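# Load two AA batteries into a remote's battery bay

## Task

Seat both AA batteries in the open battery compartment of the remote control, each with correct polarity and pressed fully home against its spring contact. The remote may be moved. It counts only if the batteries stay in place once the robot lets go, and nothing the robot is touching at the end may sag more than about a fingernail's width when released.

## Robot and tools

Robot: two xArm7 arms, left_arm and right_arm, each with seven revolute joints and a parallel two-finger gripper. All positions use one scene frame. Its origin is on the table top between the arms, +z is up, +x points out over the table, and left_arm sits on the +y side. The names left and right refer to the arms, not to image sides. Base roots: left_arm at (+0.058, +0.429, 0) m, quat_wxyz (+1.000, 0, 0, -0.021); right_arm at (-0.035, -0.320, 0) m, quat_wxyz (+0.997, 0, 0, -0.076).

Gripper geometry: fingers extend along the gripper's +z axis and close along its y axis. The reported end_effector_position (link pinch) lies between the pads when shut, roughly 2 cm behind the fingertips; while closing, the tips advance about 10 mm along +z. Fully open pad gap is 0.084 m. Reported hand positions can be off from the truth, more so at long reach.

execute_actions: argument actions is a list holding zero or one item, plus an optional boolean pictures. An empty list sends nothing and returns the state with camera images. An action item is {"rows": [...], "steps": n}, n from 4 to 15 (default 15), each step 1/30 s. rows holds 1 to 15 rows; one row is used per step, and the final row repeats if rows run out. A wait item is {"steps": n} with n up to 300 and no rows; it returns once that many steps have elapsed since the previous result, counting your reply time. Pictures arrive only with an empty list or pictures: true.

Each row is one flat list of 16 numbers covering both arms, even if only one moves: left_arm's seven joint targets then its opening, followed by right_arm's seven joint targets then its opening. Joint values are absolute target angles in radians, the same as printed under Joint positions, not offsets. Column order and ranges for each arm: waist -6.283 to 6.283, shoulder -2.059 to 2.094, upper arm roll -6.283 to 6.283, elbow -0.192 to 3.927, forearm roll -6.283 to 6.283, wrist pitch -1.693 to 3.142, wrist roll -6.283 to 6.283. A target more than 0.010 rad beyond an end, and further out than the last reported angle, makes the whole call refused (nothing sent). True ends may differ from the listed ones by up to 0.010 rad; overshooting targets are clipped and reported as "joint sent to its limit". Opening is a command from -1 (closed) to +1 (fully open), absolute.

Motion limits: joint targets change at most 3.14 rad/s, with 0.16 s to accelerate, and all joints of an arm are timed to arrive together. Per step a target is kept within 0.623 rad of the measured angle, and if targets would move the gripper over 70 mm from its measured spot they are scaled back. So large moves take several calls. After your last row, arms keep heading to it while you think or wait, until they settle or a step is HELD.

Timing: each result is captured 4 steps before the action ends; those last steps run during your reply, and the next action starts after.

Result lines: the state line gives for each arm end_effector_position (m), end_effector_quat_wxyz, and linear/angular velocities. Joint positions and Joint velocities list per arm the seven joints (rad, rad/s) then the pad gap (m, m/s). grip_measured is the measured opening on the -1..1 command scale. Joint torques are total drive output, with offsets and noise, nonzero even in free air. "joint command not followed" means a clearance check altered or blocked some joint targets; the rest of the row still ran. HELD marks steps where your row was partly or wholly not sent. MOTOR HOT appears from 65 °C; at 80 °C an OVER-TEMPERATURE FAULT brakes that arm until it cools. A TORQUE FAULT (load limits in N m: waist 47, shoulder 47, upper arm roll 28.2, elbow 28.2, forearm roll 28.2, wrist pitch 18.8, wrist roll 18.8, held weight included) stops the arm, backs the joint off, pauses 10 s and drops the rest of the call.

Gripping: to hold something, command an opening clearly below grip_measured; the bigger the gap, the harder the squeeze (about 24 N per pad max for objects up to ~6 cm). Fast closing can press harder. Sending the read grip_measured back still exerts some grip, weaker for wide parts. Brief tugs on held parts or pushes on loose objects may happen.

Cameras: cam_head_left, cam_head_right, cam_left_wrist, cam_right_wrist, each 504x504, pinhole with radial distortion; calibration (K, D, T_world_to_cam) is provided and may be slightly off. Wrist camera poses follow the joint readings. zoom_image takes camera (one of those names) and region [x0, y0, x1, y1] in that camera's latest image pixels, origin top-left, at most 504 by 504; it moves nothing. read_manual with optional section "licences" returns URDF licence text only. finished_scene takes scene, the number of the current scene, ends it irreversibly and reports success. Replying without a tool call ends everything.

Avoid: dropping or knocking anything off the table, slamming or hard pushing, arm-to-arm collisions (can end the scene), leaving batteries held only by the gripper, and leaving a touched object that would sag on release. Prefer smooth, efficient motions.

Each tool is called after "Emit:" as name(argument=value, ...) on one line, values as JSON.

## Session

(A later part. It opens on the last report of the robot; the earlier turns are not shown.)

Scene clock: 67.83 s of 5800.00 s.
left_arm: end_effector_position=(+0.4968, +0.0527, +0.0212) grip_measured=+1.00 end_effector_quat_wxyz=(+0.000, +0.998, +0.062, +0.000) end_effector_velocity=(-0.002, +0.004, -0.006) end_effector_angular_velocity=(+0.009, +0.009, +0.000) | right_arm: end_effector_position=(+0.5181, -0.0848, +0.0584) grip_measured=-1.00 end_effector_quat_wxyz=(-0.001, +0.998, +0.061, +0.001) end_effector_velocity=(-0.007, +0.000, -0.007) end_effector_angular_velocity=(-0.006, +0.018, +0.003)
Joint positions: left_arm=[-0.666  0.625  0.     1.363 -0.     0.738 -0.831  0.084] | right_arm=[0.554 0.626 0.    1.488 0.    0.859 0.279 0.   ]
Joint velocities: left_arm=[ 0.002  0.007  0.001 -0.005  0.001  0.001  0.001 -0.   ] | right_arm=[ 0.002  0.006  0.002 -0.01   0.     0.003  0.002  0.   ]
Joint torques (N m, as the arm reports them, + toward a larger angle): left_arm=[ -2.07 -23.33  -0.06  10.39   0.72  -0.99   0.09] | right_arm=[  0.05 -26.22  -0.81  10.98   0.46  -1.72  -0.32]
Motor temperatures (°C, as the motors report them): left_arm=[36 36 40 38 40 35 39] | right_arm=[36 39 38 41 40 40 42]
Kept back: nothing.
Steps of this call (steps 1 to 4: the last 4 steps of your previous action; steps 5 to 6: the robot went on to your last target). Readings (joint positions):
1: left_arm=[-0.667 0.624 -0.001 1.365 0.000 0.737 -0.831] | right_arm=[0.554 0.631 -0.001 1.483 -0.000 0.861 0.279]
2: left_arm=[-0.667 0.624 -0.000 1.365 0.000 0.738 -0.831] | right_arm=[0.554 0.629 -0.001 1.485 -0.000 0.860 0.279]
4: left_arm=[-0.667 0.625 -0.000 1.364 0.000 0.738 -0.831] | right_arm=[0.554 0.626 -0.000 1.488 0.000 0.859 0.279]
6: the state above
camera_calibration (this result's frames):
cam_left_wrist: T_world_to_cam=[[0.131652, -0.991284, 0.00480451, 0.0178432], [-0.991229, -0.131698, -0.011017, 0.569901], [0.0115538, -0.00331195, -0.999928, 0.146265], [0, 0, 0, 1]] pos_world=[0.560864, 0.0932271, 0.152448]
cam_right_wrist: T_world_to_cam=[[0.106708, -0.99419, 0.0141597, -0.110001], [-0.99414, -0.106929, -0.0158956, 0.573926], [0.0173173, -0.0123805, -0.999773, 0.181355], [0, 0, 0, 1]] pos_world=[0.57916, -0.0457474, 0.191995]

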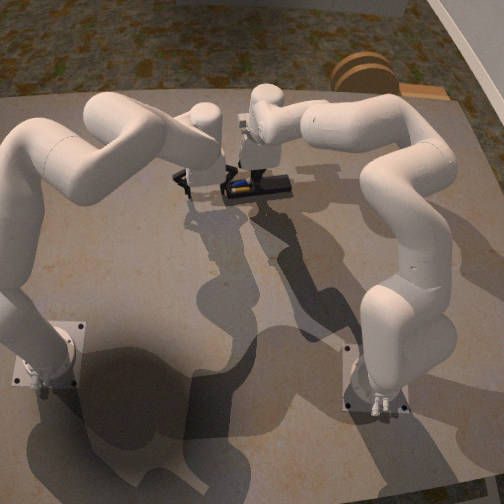

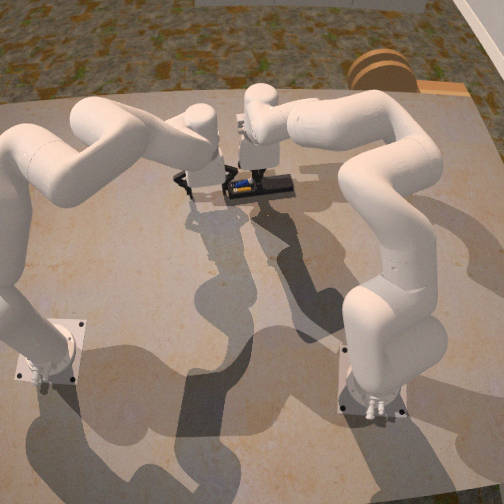

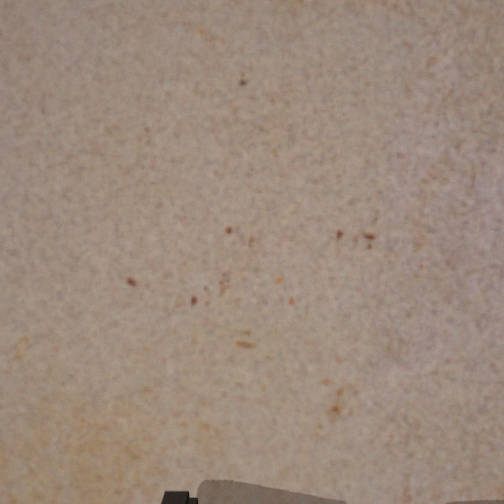

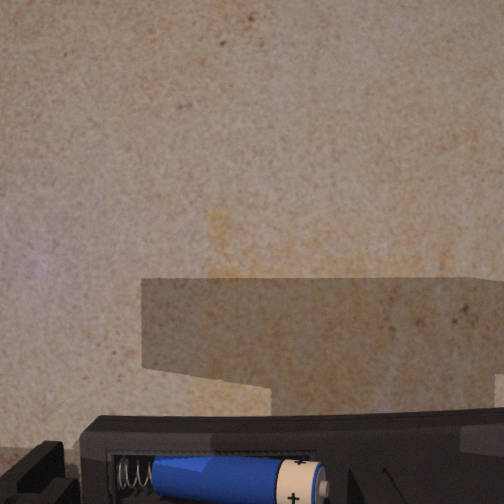

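Emit:
execute_actions(actions=[{"rows":[[-0.6677,0.6276,0,1.3671,0,0.7394,-0.8327,1,0.5575,0.6288,0,1.4895,0,0.8607,0.2825,-1],[-0.6689,0.6297,0,1.3707,0,0.741,-0.8339,1,0.5607,0.6305,0,1.4924,0,0.862,0.2857,-1],[-0.67,0.6317,0,1.3742,0,0.7425,-0.835,1,0.5639,0.6321,0,1.4954,0,0.8632,0.2889,-1],[-0.67,0.6317,0,1.3742,0,0.7425,-0.835,1,0.5671,0.6338,0,1.4983,0,0.8645,0.2921,-1],[-0.67,0.6317,0,1.3742,0,0.7425,-0.835,1,0.5703,0.6354,0,1.5012,0,0.8658,0.2953,-1],[-0.67,0.6317,0,1.3742,0,0.7425,-0.835,1,0.5735,0.637,0,1.5041,0,0.8671,0.2985,-1],[-0.67,0.6317,0,1.3742,0,0.7425,-0.835,1,0.5767,0.6387,0,1.5071,0,0.8683,0.3017,-1],[-0.67,0.6317,0,1.3742,0,0.7425,-0.835,1,0.5799,0.6403,0,1.51,0,0.8696,0.3049,-1]],"steps":15}], pictures=true)

Emit:
zoom_image(camera="cam_head_right", region=[180,140,320,220])

Scene clock: 68.80 s of 5800.00 s.
left_arm: end_effector_position=(+0.4968, +0.0508, +0.0201) grip_measured=+1.00 end_effector_quat_wxyz=(-0.001, +0.998, +0.062, -0.001) end_effector_velocity=(+0.001, +0.002, -0.001) end_effector_angular_velocity=(+0.002, +0.001, +0.004) | right_arm: end_effector_position=(+0.5152, -0.0689, +0.0578) grip_measured=-1.00 end_effector_quat_wxyz=(-0.000, +0.998, +0.062, +0.001) end_effector_velocity=(-0.001, +0.008, +0.002) end_effector_angular_velocity=(+0.001, -0.003, -0.002)
Joint positions: left_arm=[-0.67   0.632  0.001  1.373  0.     0.743 -0.835  0.084] | right_arm=[ 0.58   0.64   0.     1.51  -0.     0.869  0.304  0.   ]
Joint velocities: left_arm=[ 0.002  0.002  0.002 -0.    -0.001 -0.    -0.     0.   ] | right_arm=[ 0.013  0.004 -0.     0.012 -0.     0.006  0.015  0.   ]
Joint torques (N m, as the arm reports them, + toward a larger angle): left_arm=[ -3.47 -24.51  -0.96  11.19   0.61  -1.26   0.06] | right_arm=[ -0.94 -26.26  -0.66  10.76   0.65  -1.65  -0.17]
Motor temperatures (°C, as the motors report them): left_arm=[36 36 40 38 40 35 39] | right_arm=[36 39 38 41 40 40 42]
Steps of this call (steps 1 to 15: the robot went on to your last target; steps 16 to 18: nothing new was sent; steps 19 to 29: the first 11 steps of this action). Readings (joint positions):
19: left_arm=[-0.667 0.626 0.000 1.364 -0.000 0.738 -0.832] | right_arm=[0.554 0.627 -0.000 1.487 0.000 0.860 0.280]
20: left_arm=[-0.667 0.627 0.000 1.365 -0.000 0.739 -0.832] | right_arm=[0.556 0.628 -0.001 1.488 -0.000 0.860 0.281]
22: left_arm=[-0.669 0.630 0.000 1.371 0.000 0.741 -0.834] | right_arm=[0.561 0.631 -0.001 1.493 -0.000 0.862 0.286]
26: left_arm=[-0.670 0.632 -0.000 1.374 0.000 0.743 -0.835] | right_arm=[0.574 0.637 0.000 1.505 -0.000 0.867 0.299]
29: the state above
camera_calibration (this result's frames):
cam_left_wrist: T_world_to_cam=[[0.132336, -0.991202, 0.002464, 0.0156299], [-0.991157, -0.132353, -0.00947496, 0.569584], [0.00971771, -0.00118833, -0.999952, 0.146], [0, 0, 0, 1]] pos_world=[0.56106, 0.0910522, 0.151351]
cam_right_wrist: T_world_to_cam=[[0.107723, -0.994075, 0.0145066, -0.0944507], [-0.994058, -0.107927, -0.0141442, 0.572524], [0.015626, -0.0128968, -0.999795, 0.18191], [0, 0, 0, 1]] pos_world=[0.576454, -0.0297541, 0.191341]

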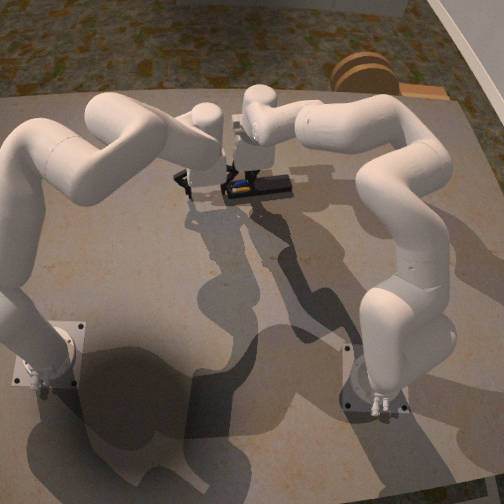

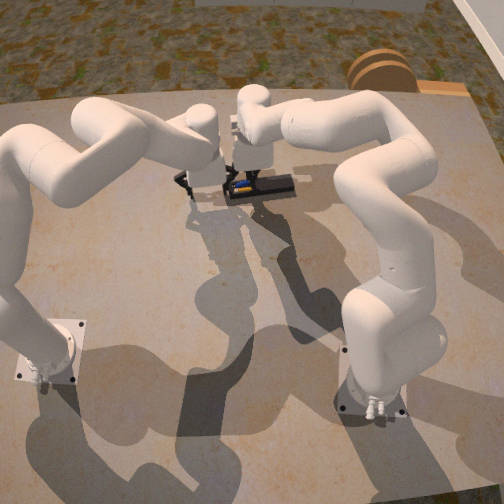

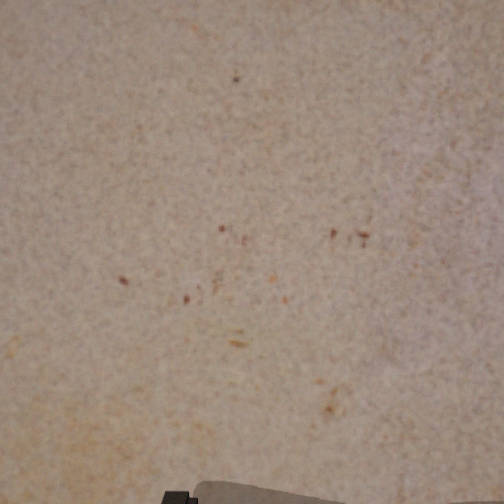

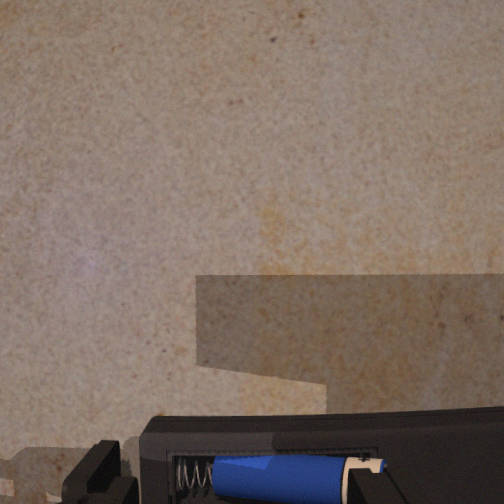

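Region (180, 140, 320, 220) of cam_head_right's 504x504 image, scaled by 3.600, with more detail than that image has; it fills the top 288 rows of this view, and the rest is white.

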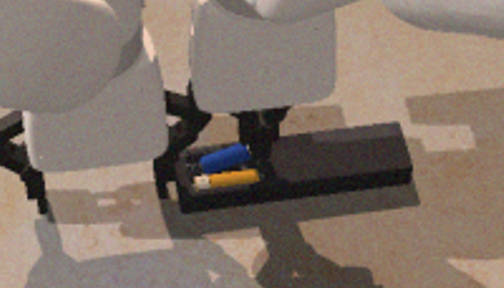

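Emit:
execute_actions(actions=[{"rows":[[-0.67,0.6317,0,1.3742,0,0.7425,-0.835,1,0.57,0.6352,0,1.501,0,0.8657,0.295,-1],[-0.67,0.6317,0,1.3742,0,0.7425,-0.835,1,0.5575,0.6288,0,1.4895,0,0.8607,0.2825,-1],[-0.67,0.6317,0,1.3742,0,0.7425,-0.835,1,0.5575,0.6288,0,1.4895,0,0.8607,0.2825,-1],[-0.67,0.6317,0,1.3742,0,0.7425,-0.835,1,0.5575,0.6288,0,1.4895,0,0.8607,0.2825,-1],[-0.67,0.6317,0,1.3742,0,0.7425,-0.835,1,0.5575,0.6288,0,1.4895,0,0.8607,0.2825,-1],[-0.67,0.6317,0,1.3742,0,0.7425,-0.835,1,0.5575,0.6325,0,1.4883,0,0.856,0.2825,-1],[-0.67,0.6317,0,1.3742,0,0.7425,-0.835,1,0.5575,0.6359,0,1.4871,0,0.8512,0.2825,-1]],"steps":13}])

Emit:
execute_actions(actions=[{"rows":[[-0.67,0.6317,0,1.3742,0,0.7425,-0.835,1,0.5591,0.6367,0,1.4886,0,0.8518,0.2841,-1],[-0.67,0.6317,0,1.3742,0,0.7425,-0.835,1,0.5607,0.6375,0,1.49,0,0.8525,0.2857,-1],[-0.67,0.6317,0,1.3742,0,0.7425,-0.835,1,0.5623,0.6384,0,1.4915,0,0.8531,0.2873,-1],[-0.67,0.6317,0,1.3742,0,0.7425,-0.835,1,0.5639,0.6392,0,1.493,0,0.8538,0.2889,-1],[-0.67,0.6317,0,1.3742,0,0.7425,-0.835,1,0.5655,0.64,0,1.4944,0,0.8544,0.2905,-1],[-0.67,0.6317,0,1.3742,0,0.7425,-0.835,1,0.5671,0.6408,0,1.4959,0,0.855,0.2921,-1],[-0.67,0.6317,0,1.3742,0,0.7425,-0.835,1,0.5687,0.6416,0,1.4973,0,0.8557,0.2937,-1],[-0.67,0.6317,0,1.3742,0,0.7425,-0.835,1,0.5703,0.6425,0,1.4988,0,0.8563,0.2953,-1],[-0.67,0.6317,0,1.3742,0,0.7425,-0.835,1,0.5719,0.6433,0,1.5002,0,0.857,0.2969,-1],[-0.67,0.6317,0,1.3742,0,0.7425,-0.835,1,0.5735,0.6441,0,1.5017,0,0.8576,0.2985,-1]],"steps":15}], pictures=true)

Scene clock: 70.20 s of 5800.00 s.
left_arm: end_effector_position=(+0.4974, +0.0482, +0.0227) grip_measured=+1.00 end_effector_quat_wxyz=(+0.002, +0.998, +0.061, +0.001) end_effector_velocity=(-0.008, +0.026, -0.026) end_effector_angular_velocity=(+0.051, +0.045, +0.020) | right_arm: end_effector_position=(+0.5171, -0.0850, +0.0525) grip_measured=-1.00 end_effector_quat_wxyz=(+0.001, +0.998, +0.060, -0.001) end_effector_velocity=(-0.015, +0.025, -0.026) end_effector_angular_velocity=(+0.011, +0.018, +0.043)
Joint positions: left_arm=[-0.671  0.63  -0.001  1.376 -0.     0.742 -0.835  0.084] | right_arm=[ 0.556  0.636 -0.002  1.487 -0.     0.853  0.283  0.   ]
Joint velocities: left_arm=[ 0.009  0.022  0.015 -0.034  0.     0.012  0.     0.   ] | right_arm=[ 0.019  0.04   0.028 -0.014  0.    -0.042 -0.001  0.   ]
Joint torques (N m, as the arm reports them, + toward a larger angle): left_arm=[ -2.56 -24.2   -0.35  11.15   0.48  -1.34   0.18] | right_arm=[  2.27 -26.77   0.3   11.31   0.51  -1.25  -0.35]
Motor temperatures (°C, as the motors report them): left_arm=[36 36 40 38 40 35 39] | right_arm=[36 39 38 41 40 40 42]
Steps of this call (steps 1 to 4: the last 4 steps of your previous action; steps 5 to 15: the robot went on to your last target; steps 16 to 33: nothing new was sent; steps 34 to 42: the first 9 steps of this action). Readings (joint positions):
34: left_arm=[-0.670 0.632 0.000 1.374 0.000 0.743 -0.835] | right_arm=[0.579 0.640 0.000 1.510 -0.000 0.869 0.304]
35: left_arm=[-0.670 0.632 -0.000 1.374 -0.000 0.743 -0.835] | right_arm=[0.576 0.638 0.001 1.506 0.000 0.867 0.300]
37: left_arm=[-0.671 0.631 -0.002 1.375 -0.000 0.742 -0.835] | right_arm=[0.564 0.631 0.003 1.493 0.000 0.862 0.287]
41: left_arm=[-0.671 0.629 -0.001 1.377 -0.000 0.742 -0.835] | right_arm=[0.556 0.634 -0.002 1.487 -0.000 0.855 0.283]
42: the state above

Scene clock: 70.70 s of 5800.00 s.
left_arm: end_effector_position=(+0.4968, +0.0512, +0.0199) grip_measured=+1.00 end_effector_quat_wxyz=(-0.001, +0.998, +0.062, -0.001) end_effector_velocity=(-0.000, +0.007, -0.005) end_effector_angular_velocity=(+0.012, +0.008, +0.006) | right_arm: end_effector_position=(+0.5164, -0.0752, +0.0532) grip_measured=-1.00 end_effector_quat_wxyz=(+0.000, +0.998, +0.061, +0.001) end_effector_velocity=(+0.000, +0.019, +0.002) end_effector_angular_velocity=(-0.000, -0.007, -0.004)
Joint positions: left_arm=[-0.669  0.633  0.001  1.373  0.     0.743 -0.835  0.084] | right_arm=[ 0.571  0.643 -0.001  1.501 -0.     0.857  0.297  0.   ]
Joint velocities: left_arm=[ 0.003  0.004  0.005 -0.006  0.     0.003  0.001 -0.   ] | right_arm=[ 0.034  0.017 -0.005  0.036 -0.001  0.012  0.034  0.   ]
Joint torques (N m, as the arm reports them, + toward a larger angle): left_arm=[ -4.97 -25.82  -2.19  12.14   0.26  -1.69   0.16] | right_arm=[  4.29 -25.12   3.07  10.78   0.94  -1.74  -0.06]
Motor temperatures (°C, as the motors report them): left_arm=[36 36 40 38 40 35 39] | right_arm=[36 39 38 41 40 40 42]
Steps of this call (steps 1 to 4: the last 4 steps of your previous action; steps 5 to 15: the first 11 steps of this action). Readings (joint positions):
5: left_arm=[-0.670 0.631 0.000 1.375 -0.000 0.742 -0.835] | right_arm=[0.558 0.637 0.000 1.487 -0.000 0.851 0.283]
6: left_arm=[-0.670 0.631 0.000 1.375 -0.000 0.742 -0.835] | right_arm=[0.559 0.637 0.000 1.488 -0.000 0.852 0.283]
8: left_arm=[-0.670 0.631 0.000 1.375 -0.000 0.742 -0.835] | right_arm=[0.561 0.638 -0.000 1.490 -0.000 0.853 0.286]
12: left_arm=[-0.670 0.632 0.001 1.373 0.000 0.743 -0.835] | right_arm=[0.567 0.641 -0.001 1.496 -0.000 0.855 0.292]
15: the state above
camera_calibration (this result's frames):
cam_left_wrist: T_world_to_cam=[[0.132743, -0.991149, 0.00182319, 0.015803], [-0.991106, -0.132754, -0.00925155, 0.569671], [0.00941169, -0.000578892, -0.999956, 0.145959], [0, 0, 0, 1]] pos_world=[0.561133, 0.091374, 0.151194]
cam_right_wrist: T_world_to_cam=[[0.105263, -0.994321, 0.0156929, -0.0995421], [-0.99432, -0.105486, -0.0141265, 0.57327], [0.0157017, -0.0141168, -0.999777, 0.177058], [0, 0, 0, 1]] pos_world=[0.577712, -0.0360052, 0.186679]

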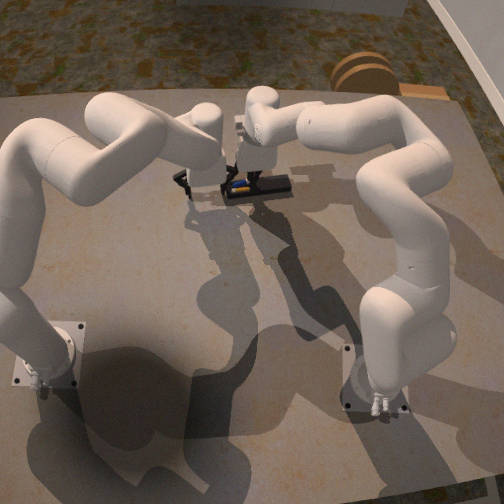

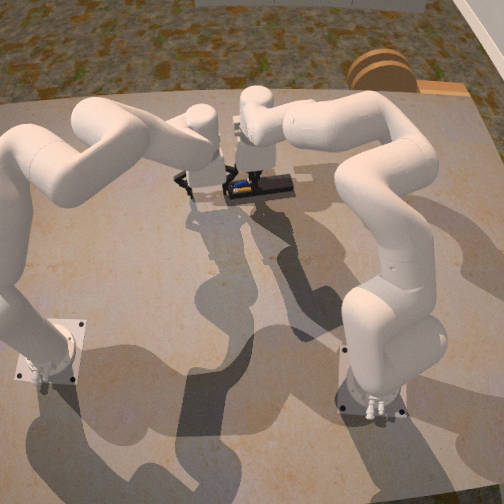

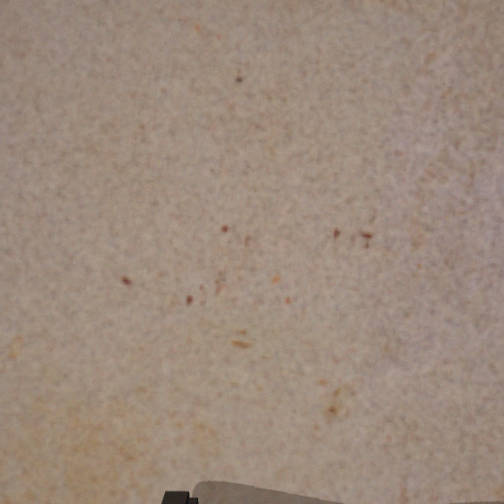

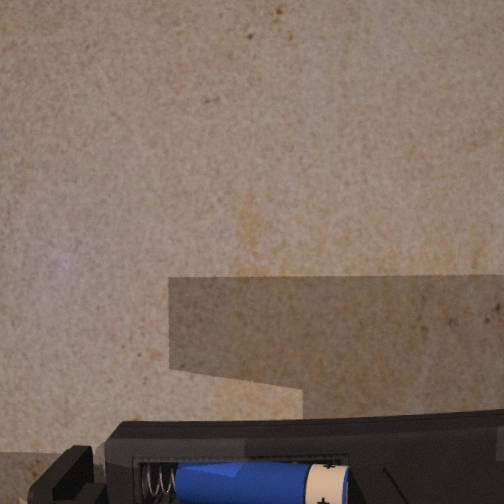

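Emit:
execute_actions(actions=[{"rows":[[-0.67,0.6317,0,1.3742,0,0.7425,-0.835,1,0.5751,0.6449,0,1.5032,0,0.8582,0.3001,-1],[-0.67,0.6317,0,1.3742,0,0.7425,-0.835,1,0.5767,0.6457,0,1.5047,0,0.8588,0.3017,-1],[-0.67,0.6317,0,1.3742,0,0.7425,-0.835,1,0.5783,0.6466,0,1.5061,0,0.8595,0.3033,-1],[-0.67,0.6317,0,1.3742,0,0.7425,-0.835,1,0.5799,0.6474,0,1.5076,0,0.8601,0.3049,-1],[-0.67,0.6317,0,1.3742,0,0.7425,-0.835,1,0.5815,0.6482,0,1.5091,0,0.8607,0.3065,-1],[-0.67,0.6317,0,1.3742,0,0.7425,-0.835,1,0.5831,0.649,0,1.5105,0,0.8614,0.3081,-1],[-0.67,0.6317,0,1.3742,0,0.7425,-0.835,1,0.5847,0.6499,0,1.512,0,0.862,0.3097,-1],[-0.67,0.6317,0,1.3742,0,0.7425,-0.835,1,0.5863,0.6507,0,1.5134,0,0.8627,0.3113,-1],[-0.67,0.6317,0,1.3742,0,0.7425,-0.835,1,0.5879,0.6515,0,1.5149,0,0.8633,0.3129,-1]],"steps":15}], pictures=true)

Scene clock: 71.57 s of 5800.00 s.
left_arm: end_effector_position=(+0.4968, +0.0524, +0.0192) grip_measured=+0.99 end_effector_quat_wxyz=(-0.002, +0.998, +0.063, -0.002) end_effector_velocity=(-0.004, +0.004, -0.003) end_effector_angular_velocity=(+0.010, +0.009, -0.001) | right_arm: end_effector_position=(+0.5160, -0.0666, +0.0542) grip_measured=-1.00 end_effector_quat_wxyz=(+0.000, +0.998, +0.060, +0.002) end_effector_velocity=(-0.005, +0.028, +0.009) end_effector_angular_velocity=(+0.013, -0.012, +0.030)
Joint positions: left_arm=[-0.669  0.633  0.002  1.372  0.     0.744 -0.835  0.084] | right_arm=[ 0.586  0.65  -0.002  1.516 -0.     0.863  0.312  0.   ]
Joint velocities: left_arm=[ 0.    -0.001  0.    -0.009  0.002  0.006  0.     0.001] | right_arm=[ 0.031 -0.001  0.016  0.023 -0.004  0.008  0.016  0.   ]
Joint torques (N m, as the arm reports them, + toward a larger angle): left_arm=[-11.66 -29.73  -7.2   16.33  -0.25  -3.72   0.15] | right_arm=[ 12.7  -20.77  10.63   8.26   2.21  -1.97  -0.2 ]
Motor temperatures (°C, as the motors report them): left_arm=[36 36 40 38 40 36 39] | right_arm=[36 39 38 41 40 40 42]
Steps of this call (steps 1 to 4: the last 4 steps of your previous action; steps 5 to 15: the robot went on to your last target; steps 16 to 26: the first 11 steps of this action). Readings (joint positions):
16: left_arm=[-0.669 0.632 0.001 1.373 0.000 0.743 -0.835] | right_arm=[0.573 0.644 -0.001 1.502 -0.000 0.858 0.299]
17: left_arm=[-0.669 0.632 0.001 1.373 0.000 0.743 -0.835] | right_arm=[0.574 0.644 -0.001 1.503 -0.000 0.858 0.299]
19: left_arm=[-0.669 0.632 0.001 1.373 0.000 0.743 -0.835] | right_arm=[0.576 0.645 -0.002 1.505 -0.000 0.859 0.302]
23: left_arm=[-0.669 0.633 0.002 1.372 0.000 0.744 -0.835] | right_arm=[0.582 0.648 -0.003 1.511 -0.000 0.862 0.308]
26: the state above
camera_calibration (this result's frames):
cam_left_wrist: T_world_to_cam=[[0.133878, -0.990998, -0.000374002, 0.0164536], [-0.990965, -0.133871, -0.00815505, 0.569761], [0.00803157, 0.00146241, -0.999967, 0.145763], [0, 0, 0, 1]] pos_world=[0.56124, 0.0923666, 0.150411]
cam_right_wrist: T_world_to_cam=[[0.103626, -0.99449, 0.0158768, -0.0901398], [-0.994459, -0.10388, -0.0161174, 0.574048], [0.0176779, -0.0141186, -0.999744, 0.17714], [0, 0, 0, 1]] pos_world=[0.577077, -0.02751, 0.187778]

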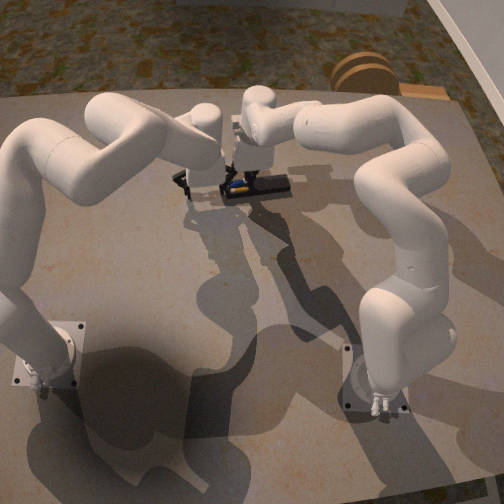

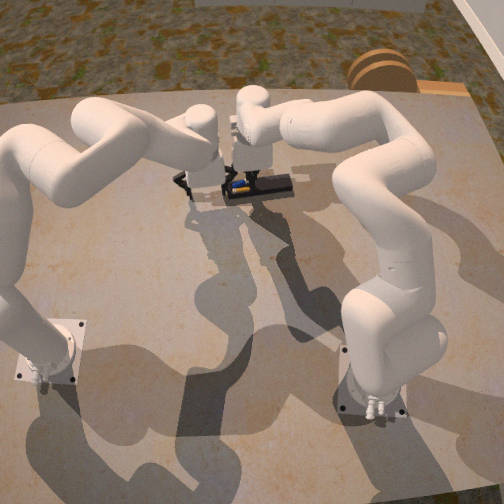

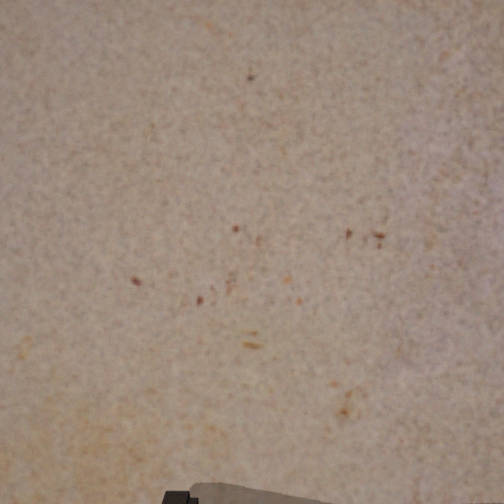

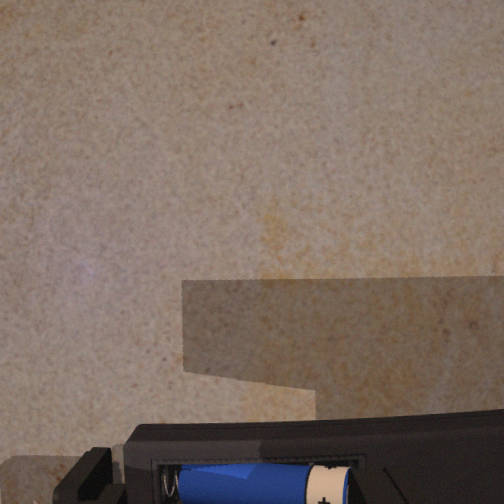

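Emit:
execute_actions(actions=[{"rows":[[-0.67,0.6317,0,1.3742,0,0.7425,-0.835,1,0.5879,0.6539,0,1.5141,0,0.8601,0.3129,-1],[-0.67,0.6317,0,1.3742,0,0.7425,-0.835,1,0.5879,0.6563,0,1.5133,0,0.8569,0.3129,-1],[-0.67,0.6317,0,1.3742,0,0.7425,-0.835,1,0.5879,0.6587,0,1.5125,0,0.8538,0.3129,-1],[-0.67,0.6317,0,1.3742,0,0.7425,-0.835,1,0.5879,0.661,0,1.5117,0,0.8506,0.3129,-1],[-0.67,0.6317,0,1.3742,0,0.7425,-0.835,1,0.5879,0.6634,0,1.5109,0,0.8474,0.3129,-1],[-0.67,0.6317,0,1.3742,0,0.7425,-0.835,1,0.5879,0.6658,0,1.5101,0,0.8442,0.3129,-1],[-0.67,0.6317,0,1.3742,0,0.7425,-0.835,1,0.5879,0.6682,0,1.5093,0,0.841,0.3129,-1],[-0.67,0.6317,0,1.3742,0,0.7425,-0.835,1,0.5879,0.6706,0,1.5085,0,0.8379,0.3129,-1]],"steps":15}], pictures=true)

Emit:
zoom_image(camera="cam_head_right", region=[180,140,320,220])

Scene clock: 72.37 s of 5800.00 s.
left_arm: end_effector_position=(+0.4960, +0.0561, +0.0157) grip_measured=+0.99 end_effector_quat_wxyz=(-0.006, +0.998, +0.065, -0.004) end_effector_velocity=(-0.000, -0.001, +0.000) end_effector_angular_velocity=(+0.004, -0.003, -0.008) | right_arm: end_effector_position=(+0.5161, -0.0617, +0.0477) grip_measured=-1.00 end_effector_quat_wxyz=(-0.003, +0.998, +0.062, +0.005) end_effector_velocity=(-0.001, -0.002, +0.000) end_effector_angular_velocity=(+0.002, -0.009, -0.005)
Joint positions: left_arm=[-0.668  0.636  0.005  1.367 -0.     0.744 -0.836  0.084] | right_arm=[0.589 0.662 0.002 1.513 0.001 0.839 0.312 0.   ]
Joint velocities: left_arm=[-0.008  0.     0.006  0.001  0.003  0.001  0.003 -0.001] | right_arm=[ 0.001 -0.011 -0.002 -0.02  -0.    -0.018  0.004  0.   ]
Joint torques (N m, as the arm reports them, + toward a larger angle): left_arm=[-22.21 -36.93 -14.51  19.86  -0.63  -4.57   1.2 ] | right_arm=[15.92 -6.21 11.85  3.47  1.63 -2.59  0.37]
Motor temperatures (°C, as the motors report them): left_arm=[36 36 40 38 40 36 39] | right_arm=[36 39 38 41 40 40 42]
Steps of this call (steps 1 to 4: the last 4 steps of your previous action; steps 5 to 13: the robot went on to your last target; steps 14 to 24: the first 11 steps of this action). Readings (joint positions):
14: left_arm=[-0.669 0.633 0.001 1.372 0.000 0.743 -0.835] | right_arm=[0.587 0.651 -0.002 1.516 -0.000 0.863 0.313]
15: left_arm=[-0.669 0.633 0.002 1.372 0.000 0.743 -0.835] | right_arm=[0.587 0.651 -0.002 1.515 -0.000 0.862 0.313]
17: left_arm=[-0.669 0.634 0.002 1.370 0.000 0.744 -0.835] | right_arm=[0.587 0.654 -0.001 1.515 0.000 0.856 0.313]
21: left_arm=[-0.668 0.636 0.004 1.367 0.000 0.744 -0.836] | right_arm=[0.588 0.661 0.002 1.513 0.000 0.845 0.312]
24: the state above
camera_calibration (this result's frames):
cam_left_wrist: T_world_to_cam=[[0.138203, -0.990375, -0.00751674, 0.0182088], [-0.990399, -0.138176, -0.00402191, 0.569375], [0.00294457, 0.00800042, -0.999964, 0.144487], [0, 0, 0, 1]] pos_world=[0.560967, 0.0955517, 0.146909]
cam_right_wrist: T_world_to_cam=[[0.109035, -0.993989, 0.00987878, -0.0876802], [-0.993731, -0.109243, -0.0237815, 0.57429], [0.0247177, -0.00722384, -0.999668, 0.167546], [0, 0, 0, 1]] pos_world=[0.576108, -0.0232059, 0.182014]

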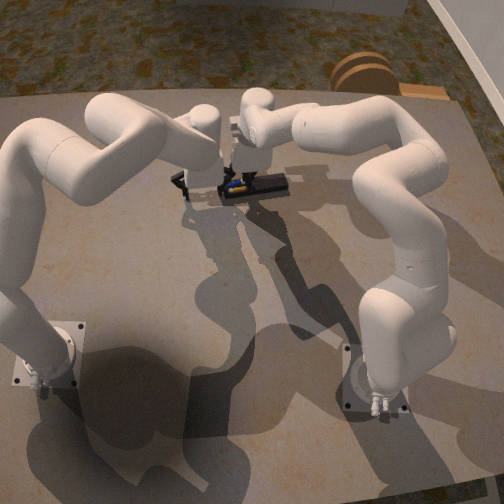

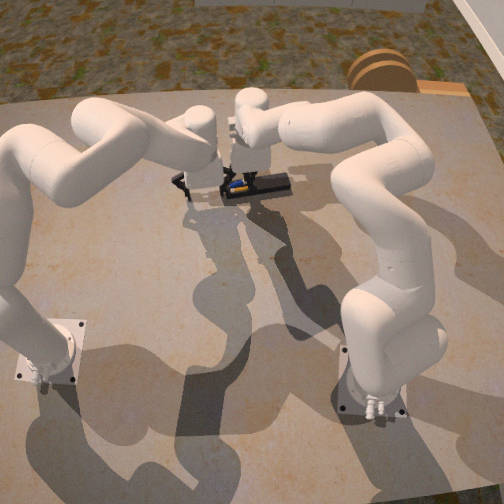

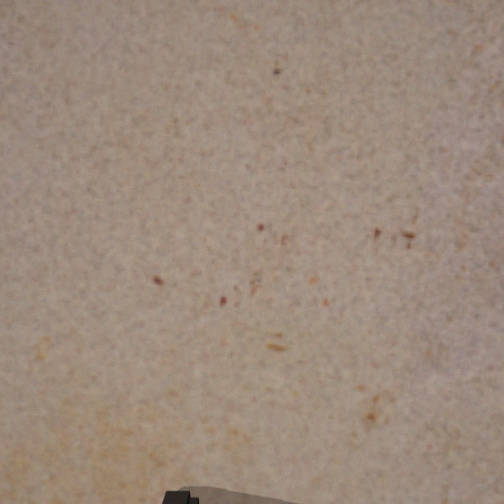

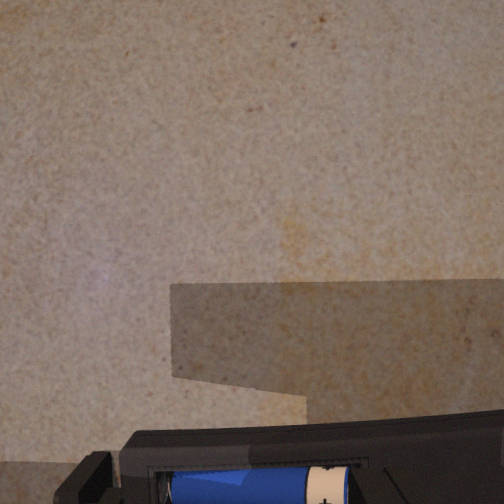

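Region (180, 140, 320, 220) of cam_head_right's 504x504 image, scaled by 3.600, with more detail than that image has; it fills the top 288 rows of this view, and the rest is white.

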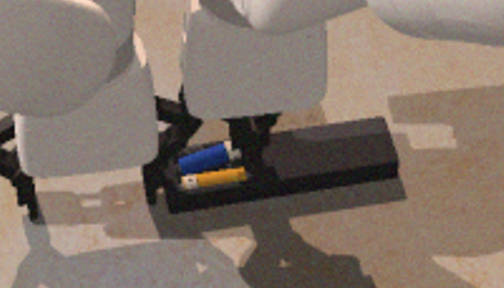

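Emit:
execute_actions(actions=[{"rows":[[-0.67,0.6317,0,1.3742,0,0.7425,-0.835,1,0.5863,0.666,0,1.5085,0,0.8425,0.3113,-1],[-0.67,0.6317,0,1.3742,0,0.7425,-0.835,1,0.5847,0.665,0,1.507,0,0.842,0.3097,-1],[-0.67,0.6317,0,1.3742,0,0.7425,-0.835,1,0.5831,0.665,0,1.5052,0,0.8402,0.3081,-1],[-0.67,0.6317,0,1.3742,0,0.7425,-0.835,1,0.5831,0.6666,0,1.5046,0,0.838,0.3081,-1],[-0.67,0.6317,0,1.3742,0,0.7425,-0.835,1,0.5831,0.6682,0,1.5041,0,0.8359,0.3081,-1]],"steps":12}], pictures=true)

Emit:
zoom_image(camera="cam_right_wrist", region=[100,400,420,504])

Scene clock: 73.13 s of 5800.00 s.
left_arm: end_effector_position=(+0.4948, +0.0543, +0.0157) grip_measured=+0.99 end_effector_quat_wxyz=(-0.005, +0.998, +0.063, -0.004) end_effector_velocity=(+0.000, -0.001, +0.001) end_effector_angular_velocity=(-0.002, +0.001, +0.000) | right_arm: end_effector_position=(+0.5156, -0.0651, +0.0471) grip_measured=-1.00 end_effector_quat_wxyz=(-0.002, +0.998, +0.062, +0.004) end_effector_velocity=(+0.001, -0.001, +0.001) end_effector_angular_velocity=(+0.001, -0.006, +0.001)
Joint positions: left_arm=[-0.67   0.636  0.004  1.367 -0.     0.744 -0.835  0.084] | right_arm=[0.584 0.658 0.002 1.505 0.    0.837 0.308 0.   ]
Joint velocities: left_arm=[ 0.003 -0.    -0.003  0.002 -0.001  0.002  0.    -0.   ] | right_arm=[-0.001 -0.003 -0.001 -0.003 -0.001 -0.007 -0.001  0.   ]
Joint torques (N m, as the arm reports them, + toward a larger angle): left_arm=[-20.36 -37.09 -13.44  19.58  -0.98  -4.61   1.2 ] | right_arm=[ 9.21 -6.01  5.91  2.12  0.77 -1.09  0.23]
Motor temperatures (°C, as the motors report them): left_arm=[36 36 40 39 40 36 39] | right_arm=[36 39 38 41 40 40 42]
Steps of this call (steps 1 to 4: the last 4 steps of your previous action; steps 5 to 15: the robot went on to your last target; steps 16 to 23: the first 8 steps of this action). Readings (joint positions):
16: left_arm=[-0.670 0.636 0.007 1.367 0.000 0.744 -0.835] | right_arm=[0.588 0.660 0.001 1.509 0.000 0.837 0.313]
17: left_arm=[-0.670 0.636 0.006 1.367 0.000 0.744 -0.835] | right_arm=[0.588 0.659 0.001 1.509 0.000 0.839 0.312]
19: left_arm=[-0.671 0.636 0.005 1.367 0.000 0.744 -0.835] | right_arm=[0.586 0.658 0.002 1.506 0.000 0.840 0.310]
23: the state above
camera_calibration (this result's frames):
cam_left_wrist: T_world_to_cam=[[0.134401, -0.990905, -0.00662575, 0.0185116], [-0.990923, -0.13438, -0.00356371, 0.567939], [0.00264093, 0.00704458, -0.999972, 0.144692], [0, 0, 0, 1]] pos_world=[0.559914, 0.0936436, 0.146835]
cam_right_wrist: T_world_to_cam=[[0.1089, -0.993994, 0.0107961, -0.0909845], [-0.993786, -0.109116, -0.0219705, 0.573276], [0.0230165, -0.00833639, -0.9997, 0.167686], [0, 0, 0, 1]] pos_world=[0.575762, -0.0264869, 0.181214]

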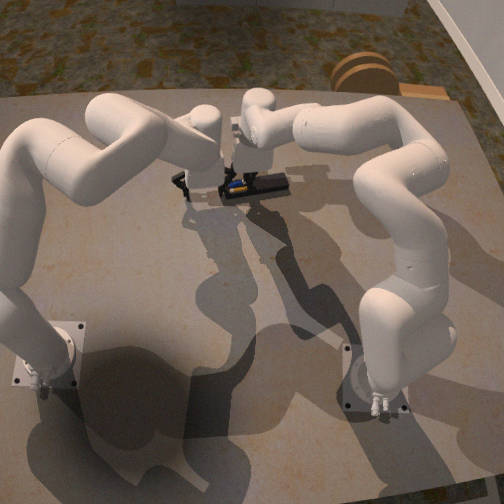

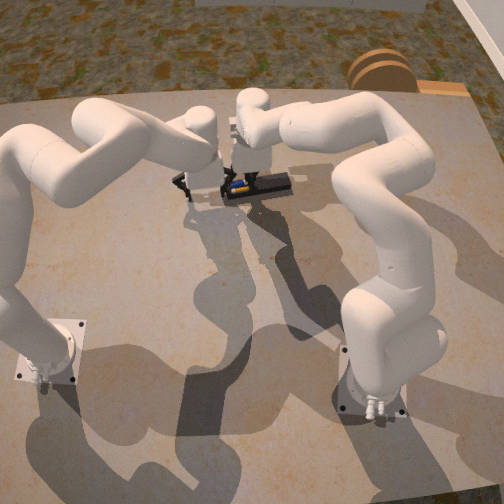

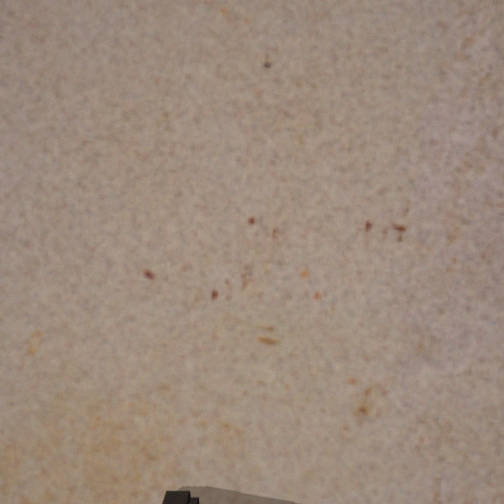

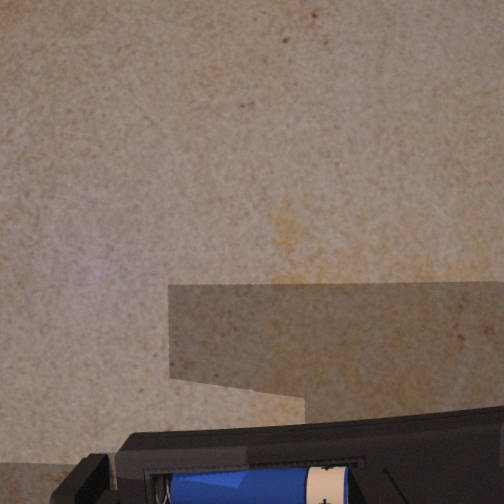

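Region (100, 400, 420, 504) of cam_right_wrist's 504x504 image, scaled by 1.575, with more detail than that image has; it fills the top 164 rows of this view, and the rest is white.

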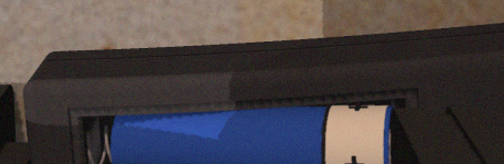

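Emit:
execute_actions(actions=[{"rows":[[-0.67,0.635,0,1.3736,0,0.7385,-0.835,1,0.5831,0.663,0,1.5058,0,0.8428,0.3081,-1],[-0.67,0.638,0,1.373,0,0.735,-0.835,1,0.5831,0.6579,0,1.5076,0,0.8497,0.3081,-1],[-0.67,0.641,0,1.3725,0,0.7315,-0.835,1,0.5831,0.6579,0,1.5076,0,0.8497,0.3081,-1],[-0.67,0.6444,0,1.372,0,0.7276,-0.835,1,0.5831,0.6579,0,1.5076,0,0.8497,0.3081,-1]],"steps":10}])

Emit:
execute_actions(actions=[{"steps":5}], pictures=true)

Emit:
zoom_image(camera="cam_head_right", region=[190,130,290,210])

Scene clock: 75.10 s of 5800.00 s.
left_arm: end_effector_position=(+0.4956, +0.0491, +0.0145) grip_measured=+0.99 end_effector_quat_wxyz=(+0.000, +0.998, +0.061, -0.000) end_effector_velocity=(+0.006, -0.005, -0.000) end_effector_angular_velocity=(-0.018, -0.017, +0.001) | right_arm: end_effector_position=(+0.5153, -0.0705, +0.0483) grip_measured=-1.00 end_effector_quat_wxyz=(+0.001, +0.998, +0.059, +0.001) end_effector_velocity=(+0.003, -0.002, -0.000) end_effector_angular_velocity=(-0.002, +0.003, -0.003)
Joint positions: left_arm=[-0.671  0.643 -0.001  1.372 -0.     0.729 -0.835  0.084] | right_arm=[ 0.581  0.655 -0.003  1.505 -0.001  0.85   0.308  0.   ]
Joint velocities: left_arm=[ 0.004  0.009 -0.003  0.008 -0.001 -0.026  0.002  0.   ] | right_arm=[-0.004  0.009 -0.001  0.017  0.     0.011 -0.002  0.   ]
Joint torques (N m, as the arm reports them, + toward a larger angle): left_arm=[-15.61 -32.04 -10.31  17.03  -0.55  -4.08   0.79] | right_arm=[  8.42 -12.06   5.4    4.25   0.86  -1.74   0.07]
Motor temperatures (°C, as the motors report them): left_arm=[36 36 40 40 40 36 39] | right_arm=[36 39 38 41 40 40 42]
Steps of this call (steps 1 to 4: the last 4 steps of your previous action; steps 5 to 15: the robot went on to your last target; steps 16 to 53: nothing new was sent; steps 54 to 59: the first 6 steps of this action). Readings (joint positions):
54: left_arm=[-0.670 0.637 0.003 1.369 0.000 0.744 -0.835] | right_arm=[0.583 0.658 0.000 1.504 0.000 0.836 0.308]
55: left_arm=[-0.670 0.638 0.002 1.369 -0.000 0.741 -0.835] | right_arm=[0.583 0.657 -0.000 1.504 -0.000 0.839 0.308]
57: left_arm=[-0.671 0.641 -0.000 1.370 -0.000 0.734 -0.835] | right_arm=[0.582 0.654 -0.002 1.504 -0.001 0.848 0.308]
59: the state above

Scene clock: 75.27 s of 5800.00 s.
left_arm: end_effector_position=(+0.4958, +0.0492, +0.0145) grip_measured=+0.99 end_effector_quat_wxyz=(+0.000, +0.998, +0.061, -0.000) end_effector_velocity=(+0.002, +0.001, +0.000) end_effector_angular_velocity=(+0.001, +0.000, +0.004) | right_arm: end_effector_position=(+0.5154, -0.0702, +0.0483) grip_measured=-1.00 end_effector_quat_wxyz=(+0.001, +0.998, +0.060, +0.000) end_effector_velocity=(+0.001, +0.002, +0.001) end_effector_angular_velocity=(+0.002, -0.001, +0.002)
Joint positions: left_arm=[-0.671  0.643 -0.001  1.372 -0.     0.729 -0.835  0.084] | right_arm=[ 0.581  0.655 -0.003  1.506 -0.001  0.851  0.308  0.   ]
Joint velocities: left_arm=[ 0.003  0.001 -0.     0.004  0.001  0.003 -0.002  0.   ] | right_arm=[-0.     0.002  0.002  0.005  0.     0.001 -0.001  0.   ]
Joint torques (N m, as the arm reports them, + toward a larger angle): left_arm=[-15.12 -31.33  -9.55  17.61  -0.3   -4.51   0.67] | right_arm=[ 10.77 -11.34   7.66   5.2    1.35  -2.45   0.19]
Motor temperatures (°C, as the motors report them): left_arm=[36 36 40 40 40 36 39] | right_arm=[36 39 38 41 40 40 42]
Kept back: nothing.
Steps of this call (steps 1 to 4: the last 4 steps of your previous action; step 5: the robot went on to your last target). Readings (joint positions):
1: left_arm=[-0.671 0.643 -0.001 1.372 -0.000 0.729 -0.835] | right_arm=[0.581 0.655 -0.003 1.505 -0.001 0.850 0.308]
2: left_arm=[-0.671 0.643 -0.001 1.372 -0.000 0.729 -0.835] | right_arm=[0.581 0.655 -0.003 1.506 -0.001 0.851 0.308]
4: left_arm=[-0.671 0.643 -0.001 1.372 -0.000 0.729 -0.835] | right_arm=[0.581 0.655 -0.003 1.506 -0.001 0.851 0.308]
5: the state above
camera_calibration (this result's frames):
cam_left_wrist: T_world_to_cam=[[0.129891, -0.991515, 0.00510827, 0.0153596], [-0.991473, -0.129936, -0.00984765, 0.56839], [0.0104278, -0.00378559, -0.999938, 0.140194], [0, 0, 0, 1]] pos_world=[0.560086, 0.0896144, 0.145704]
cam_right_wrist: T_world_to_cam=[[0.103279, -0.994504, 0.0171722, -0.093456], [-0.99453, -0.103522, -0.0138731, 0.572988], [0.0155746, -0.0156455, -0.999756, 0.172182], [0, 0, 0, 1]] pos_world=[0.576825, -0.0309319, 0.181694]

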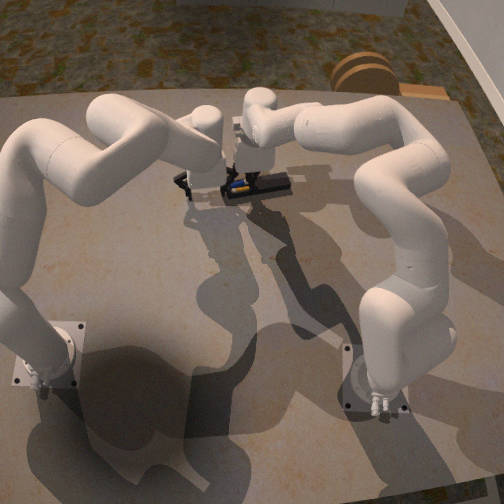

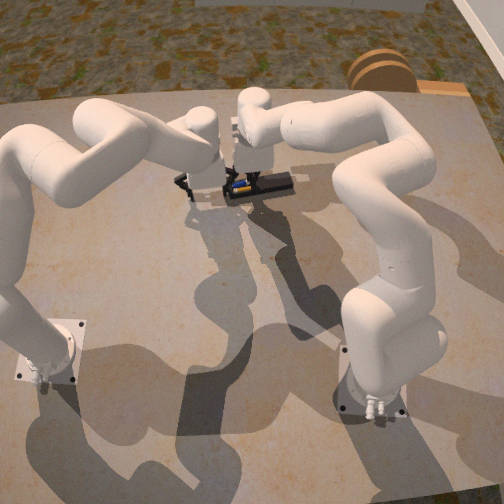

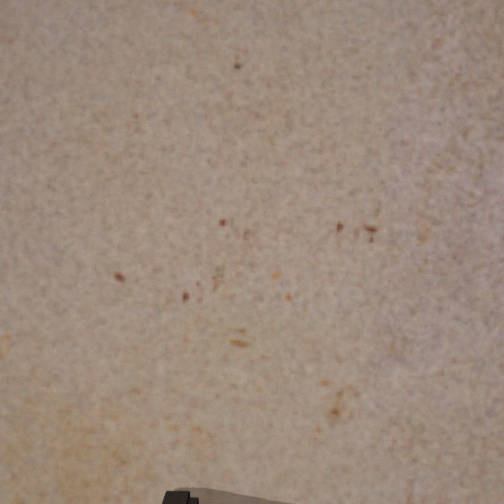

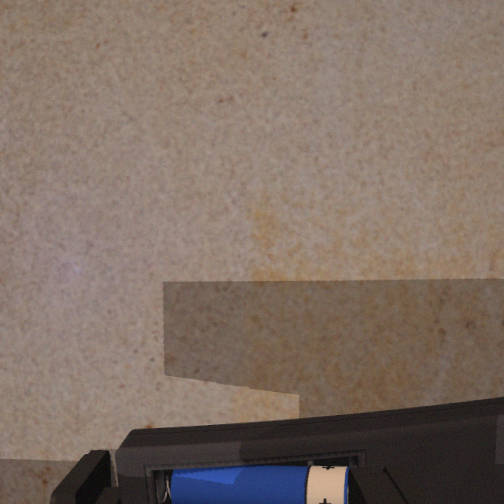

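Region (190, 130, 290, 210) of cam_head_right's 504x504 image, scaled by 5.040, with more detail than that image has; it fills the top 403 rows of this view, and the rest is white.

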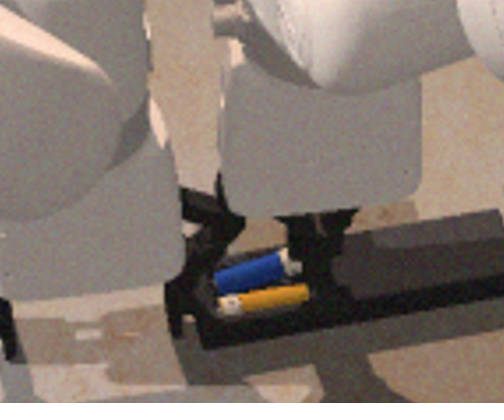

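Emit:
execute_actions(actions=[{"rows":[[-0.67,0.6444,0,1.372,0,0.7276,-0.835,1,0.5819,0.6571,0,1.5061,0,0.8491,0.3069,-1],[-0.67,0.6444,0,1.372,0,0.7276,-0.835,1,0.5807,0.6563,0,1.5047,0,0.8484,0.3057,-1],[-0.67,0.6444,0,1.372,0,0.7276,-0.835,1,0.5795,0.6566,0,1.5032,0,0.8466,0.3045,-1],[-0.67,0.6444,0,1.372,0,0.7276,-0.835,1,0.5783,0.6579,0,1.5018,0,0.8439,0.3033,-1],[-0.67,0.6444,0,1.372,0,0.7276,-0.835,1,0.5771,0.6592,0,1.5003,0,0.8411,0.3021,-1],[-0.67,0.6444,0,1.372,0,0.7276,-0.835,1,0.5759,0.6606,0,1.4989,0,0.8383,0.3009,-1]],"steps":12}], pictures=true)

Scene clock: 76.67 s of 5800.00 s.
left_arm: end_effector_position=(+0.4965, +0.0498, +0.0141) grip_measured=+0.99 end_effector_quat_wxyz=(-0.000, +0.998, +0.062, -0.000) end_effector_velocity=(-0.001, -0.000, +0.000) end_effector_angular_velocity=(+0.002, -0.000, -0.001) | right_arm: end_effector_position=(+0.5160, -0.0692, +0.0476) grip_measured=-1.00 end_effector_quat_wxyz=(-0.002, +0.998, +0.062, +0.003) end_effector_velocity=(+0.001, -0.001, +0.001) end_effector_angular_velocity=(+0.011, -0.014, +0.010)
Joint positions: left_arm=[-0.67   0.644 -0.     1.372 -0.     0.729 -0.835  0.084] | right_arm=[0.578 0.655 0.002 1.501 0.001 0.839 0.301 0.   ]
Joint velocities: left_arm=[-0.001  0.    -0.001  0.001  0.002  0.001 -0.002 -0.   ] | right_arm=[-0.01  -0.01   0.008 -0.019 -0.001 -0.026 -0.012  0.   ]
Joint torques (N m, as the arm reports them, + toward a larger angle): left_arm=[-12.7  -28.54  -7.28  16.67  -0.08  -4.63   0.37] | right_arm=[16.82 -7.68 12.58  3.47  1.73 -1.76  0.06]
Motor temperatures (°C, as the motors report them): left_arm=[36 36 40 40 40 36 39] | right_arm=[36 39 39 40 40 40 42]
Steps of this call (steps 1 to 15: the robot went on to your last target; steps 16 to 34: nothing new was sent; steps 35 to 42: the first 8 steps of this action). Readings (joint positions):
35: left_arm=[-0.670 0.644 -0.000 1.372 -0.000 0.728 -0.835] | right_arm=[0.583 0.656 -0.002 1.508 -0.000 0.849 0.308]
36: left_arm=[-0.670 0.644 -0.000 1.372 0.000 0.728 -0.835] | right_arm=[0.582 0.656 -0.002 1.507 0.000 0.849 0.308]
38: left_arm=[-0.670 0.644 -0.000 1.372 0.000 0.728 -0.835] | right_arm=[0.581 0.656 -0.001 1.505 0.000 0.846 0.306]
42: the state above
camera_calibration (this result's frames):
cam_left_wrist: T_world_to_cam=[[0.131468, -0.99131, 0.00444223, 0.015138], [-0.991262, -0.131507, -0.0102726, 0.569144], [0.0107675, -0.0030529, -0.999937, 0.13962], [0, 0, 0, 1]] pos_world=[0.560677, 0.0902793, 0.145391]
cam_right_wrist: T_world_to_cam=[[0.109025, -0.993973, 0.011439, -0.0951697], [-0.993824, -0.109233, -0.0195271, 0.573216], [0.0206589, -0.00923946, -0.999744, 0.169312], [0, 0, 0, 1]] pos_world=[0.576554, -0.0304177, 0.18155]

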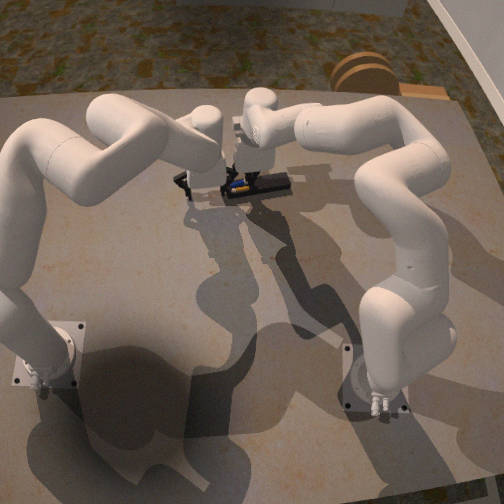

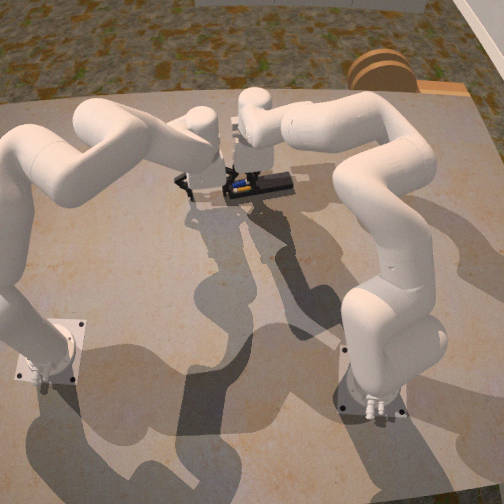

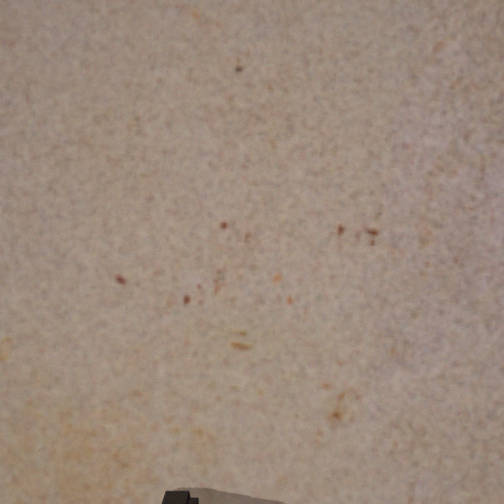

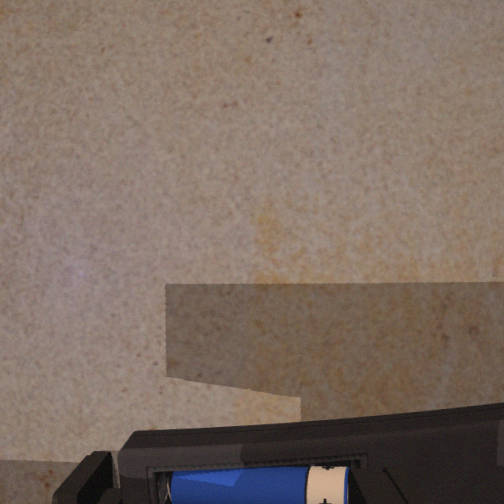

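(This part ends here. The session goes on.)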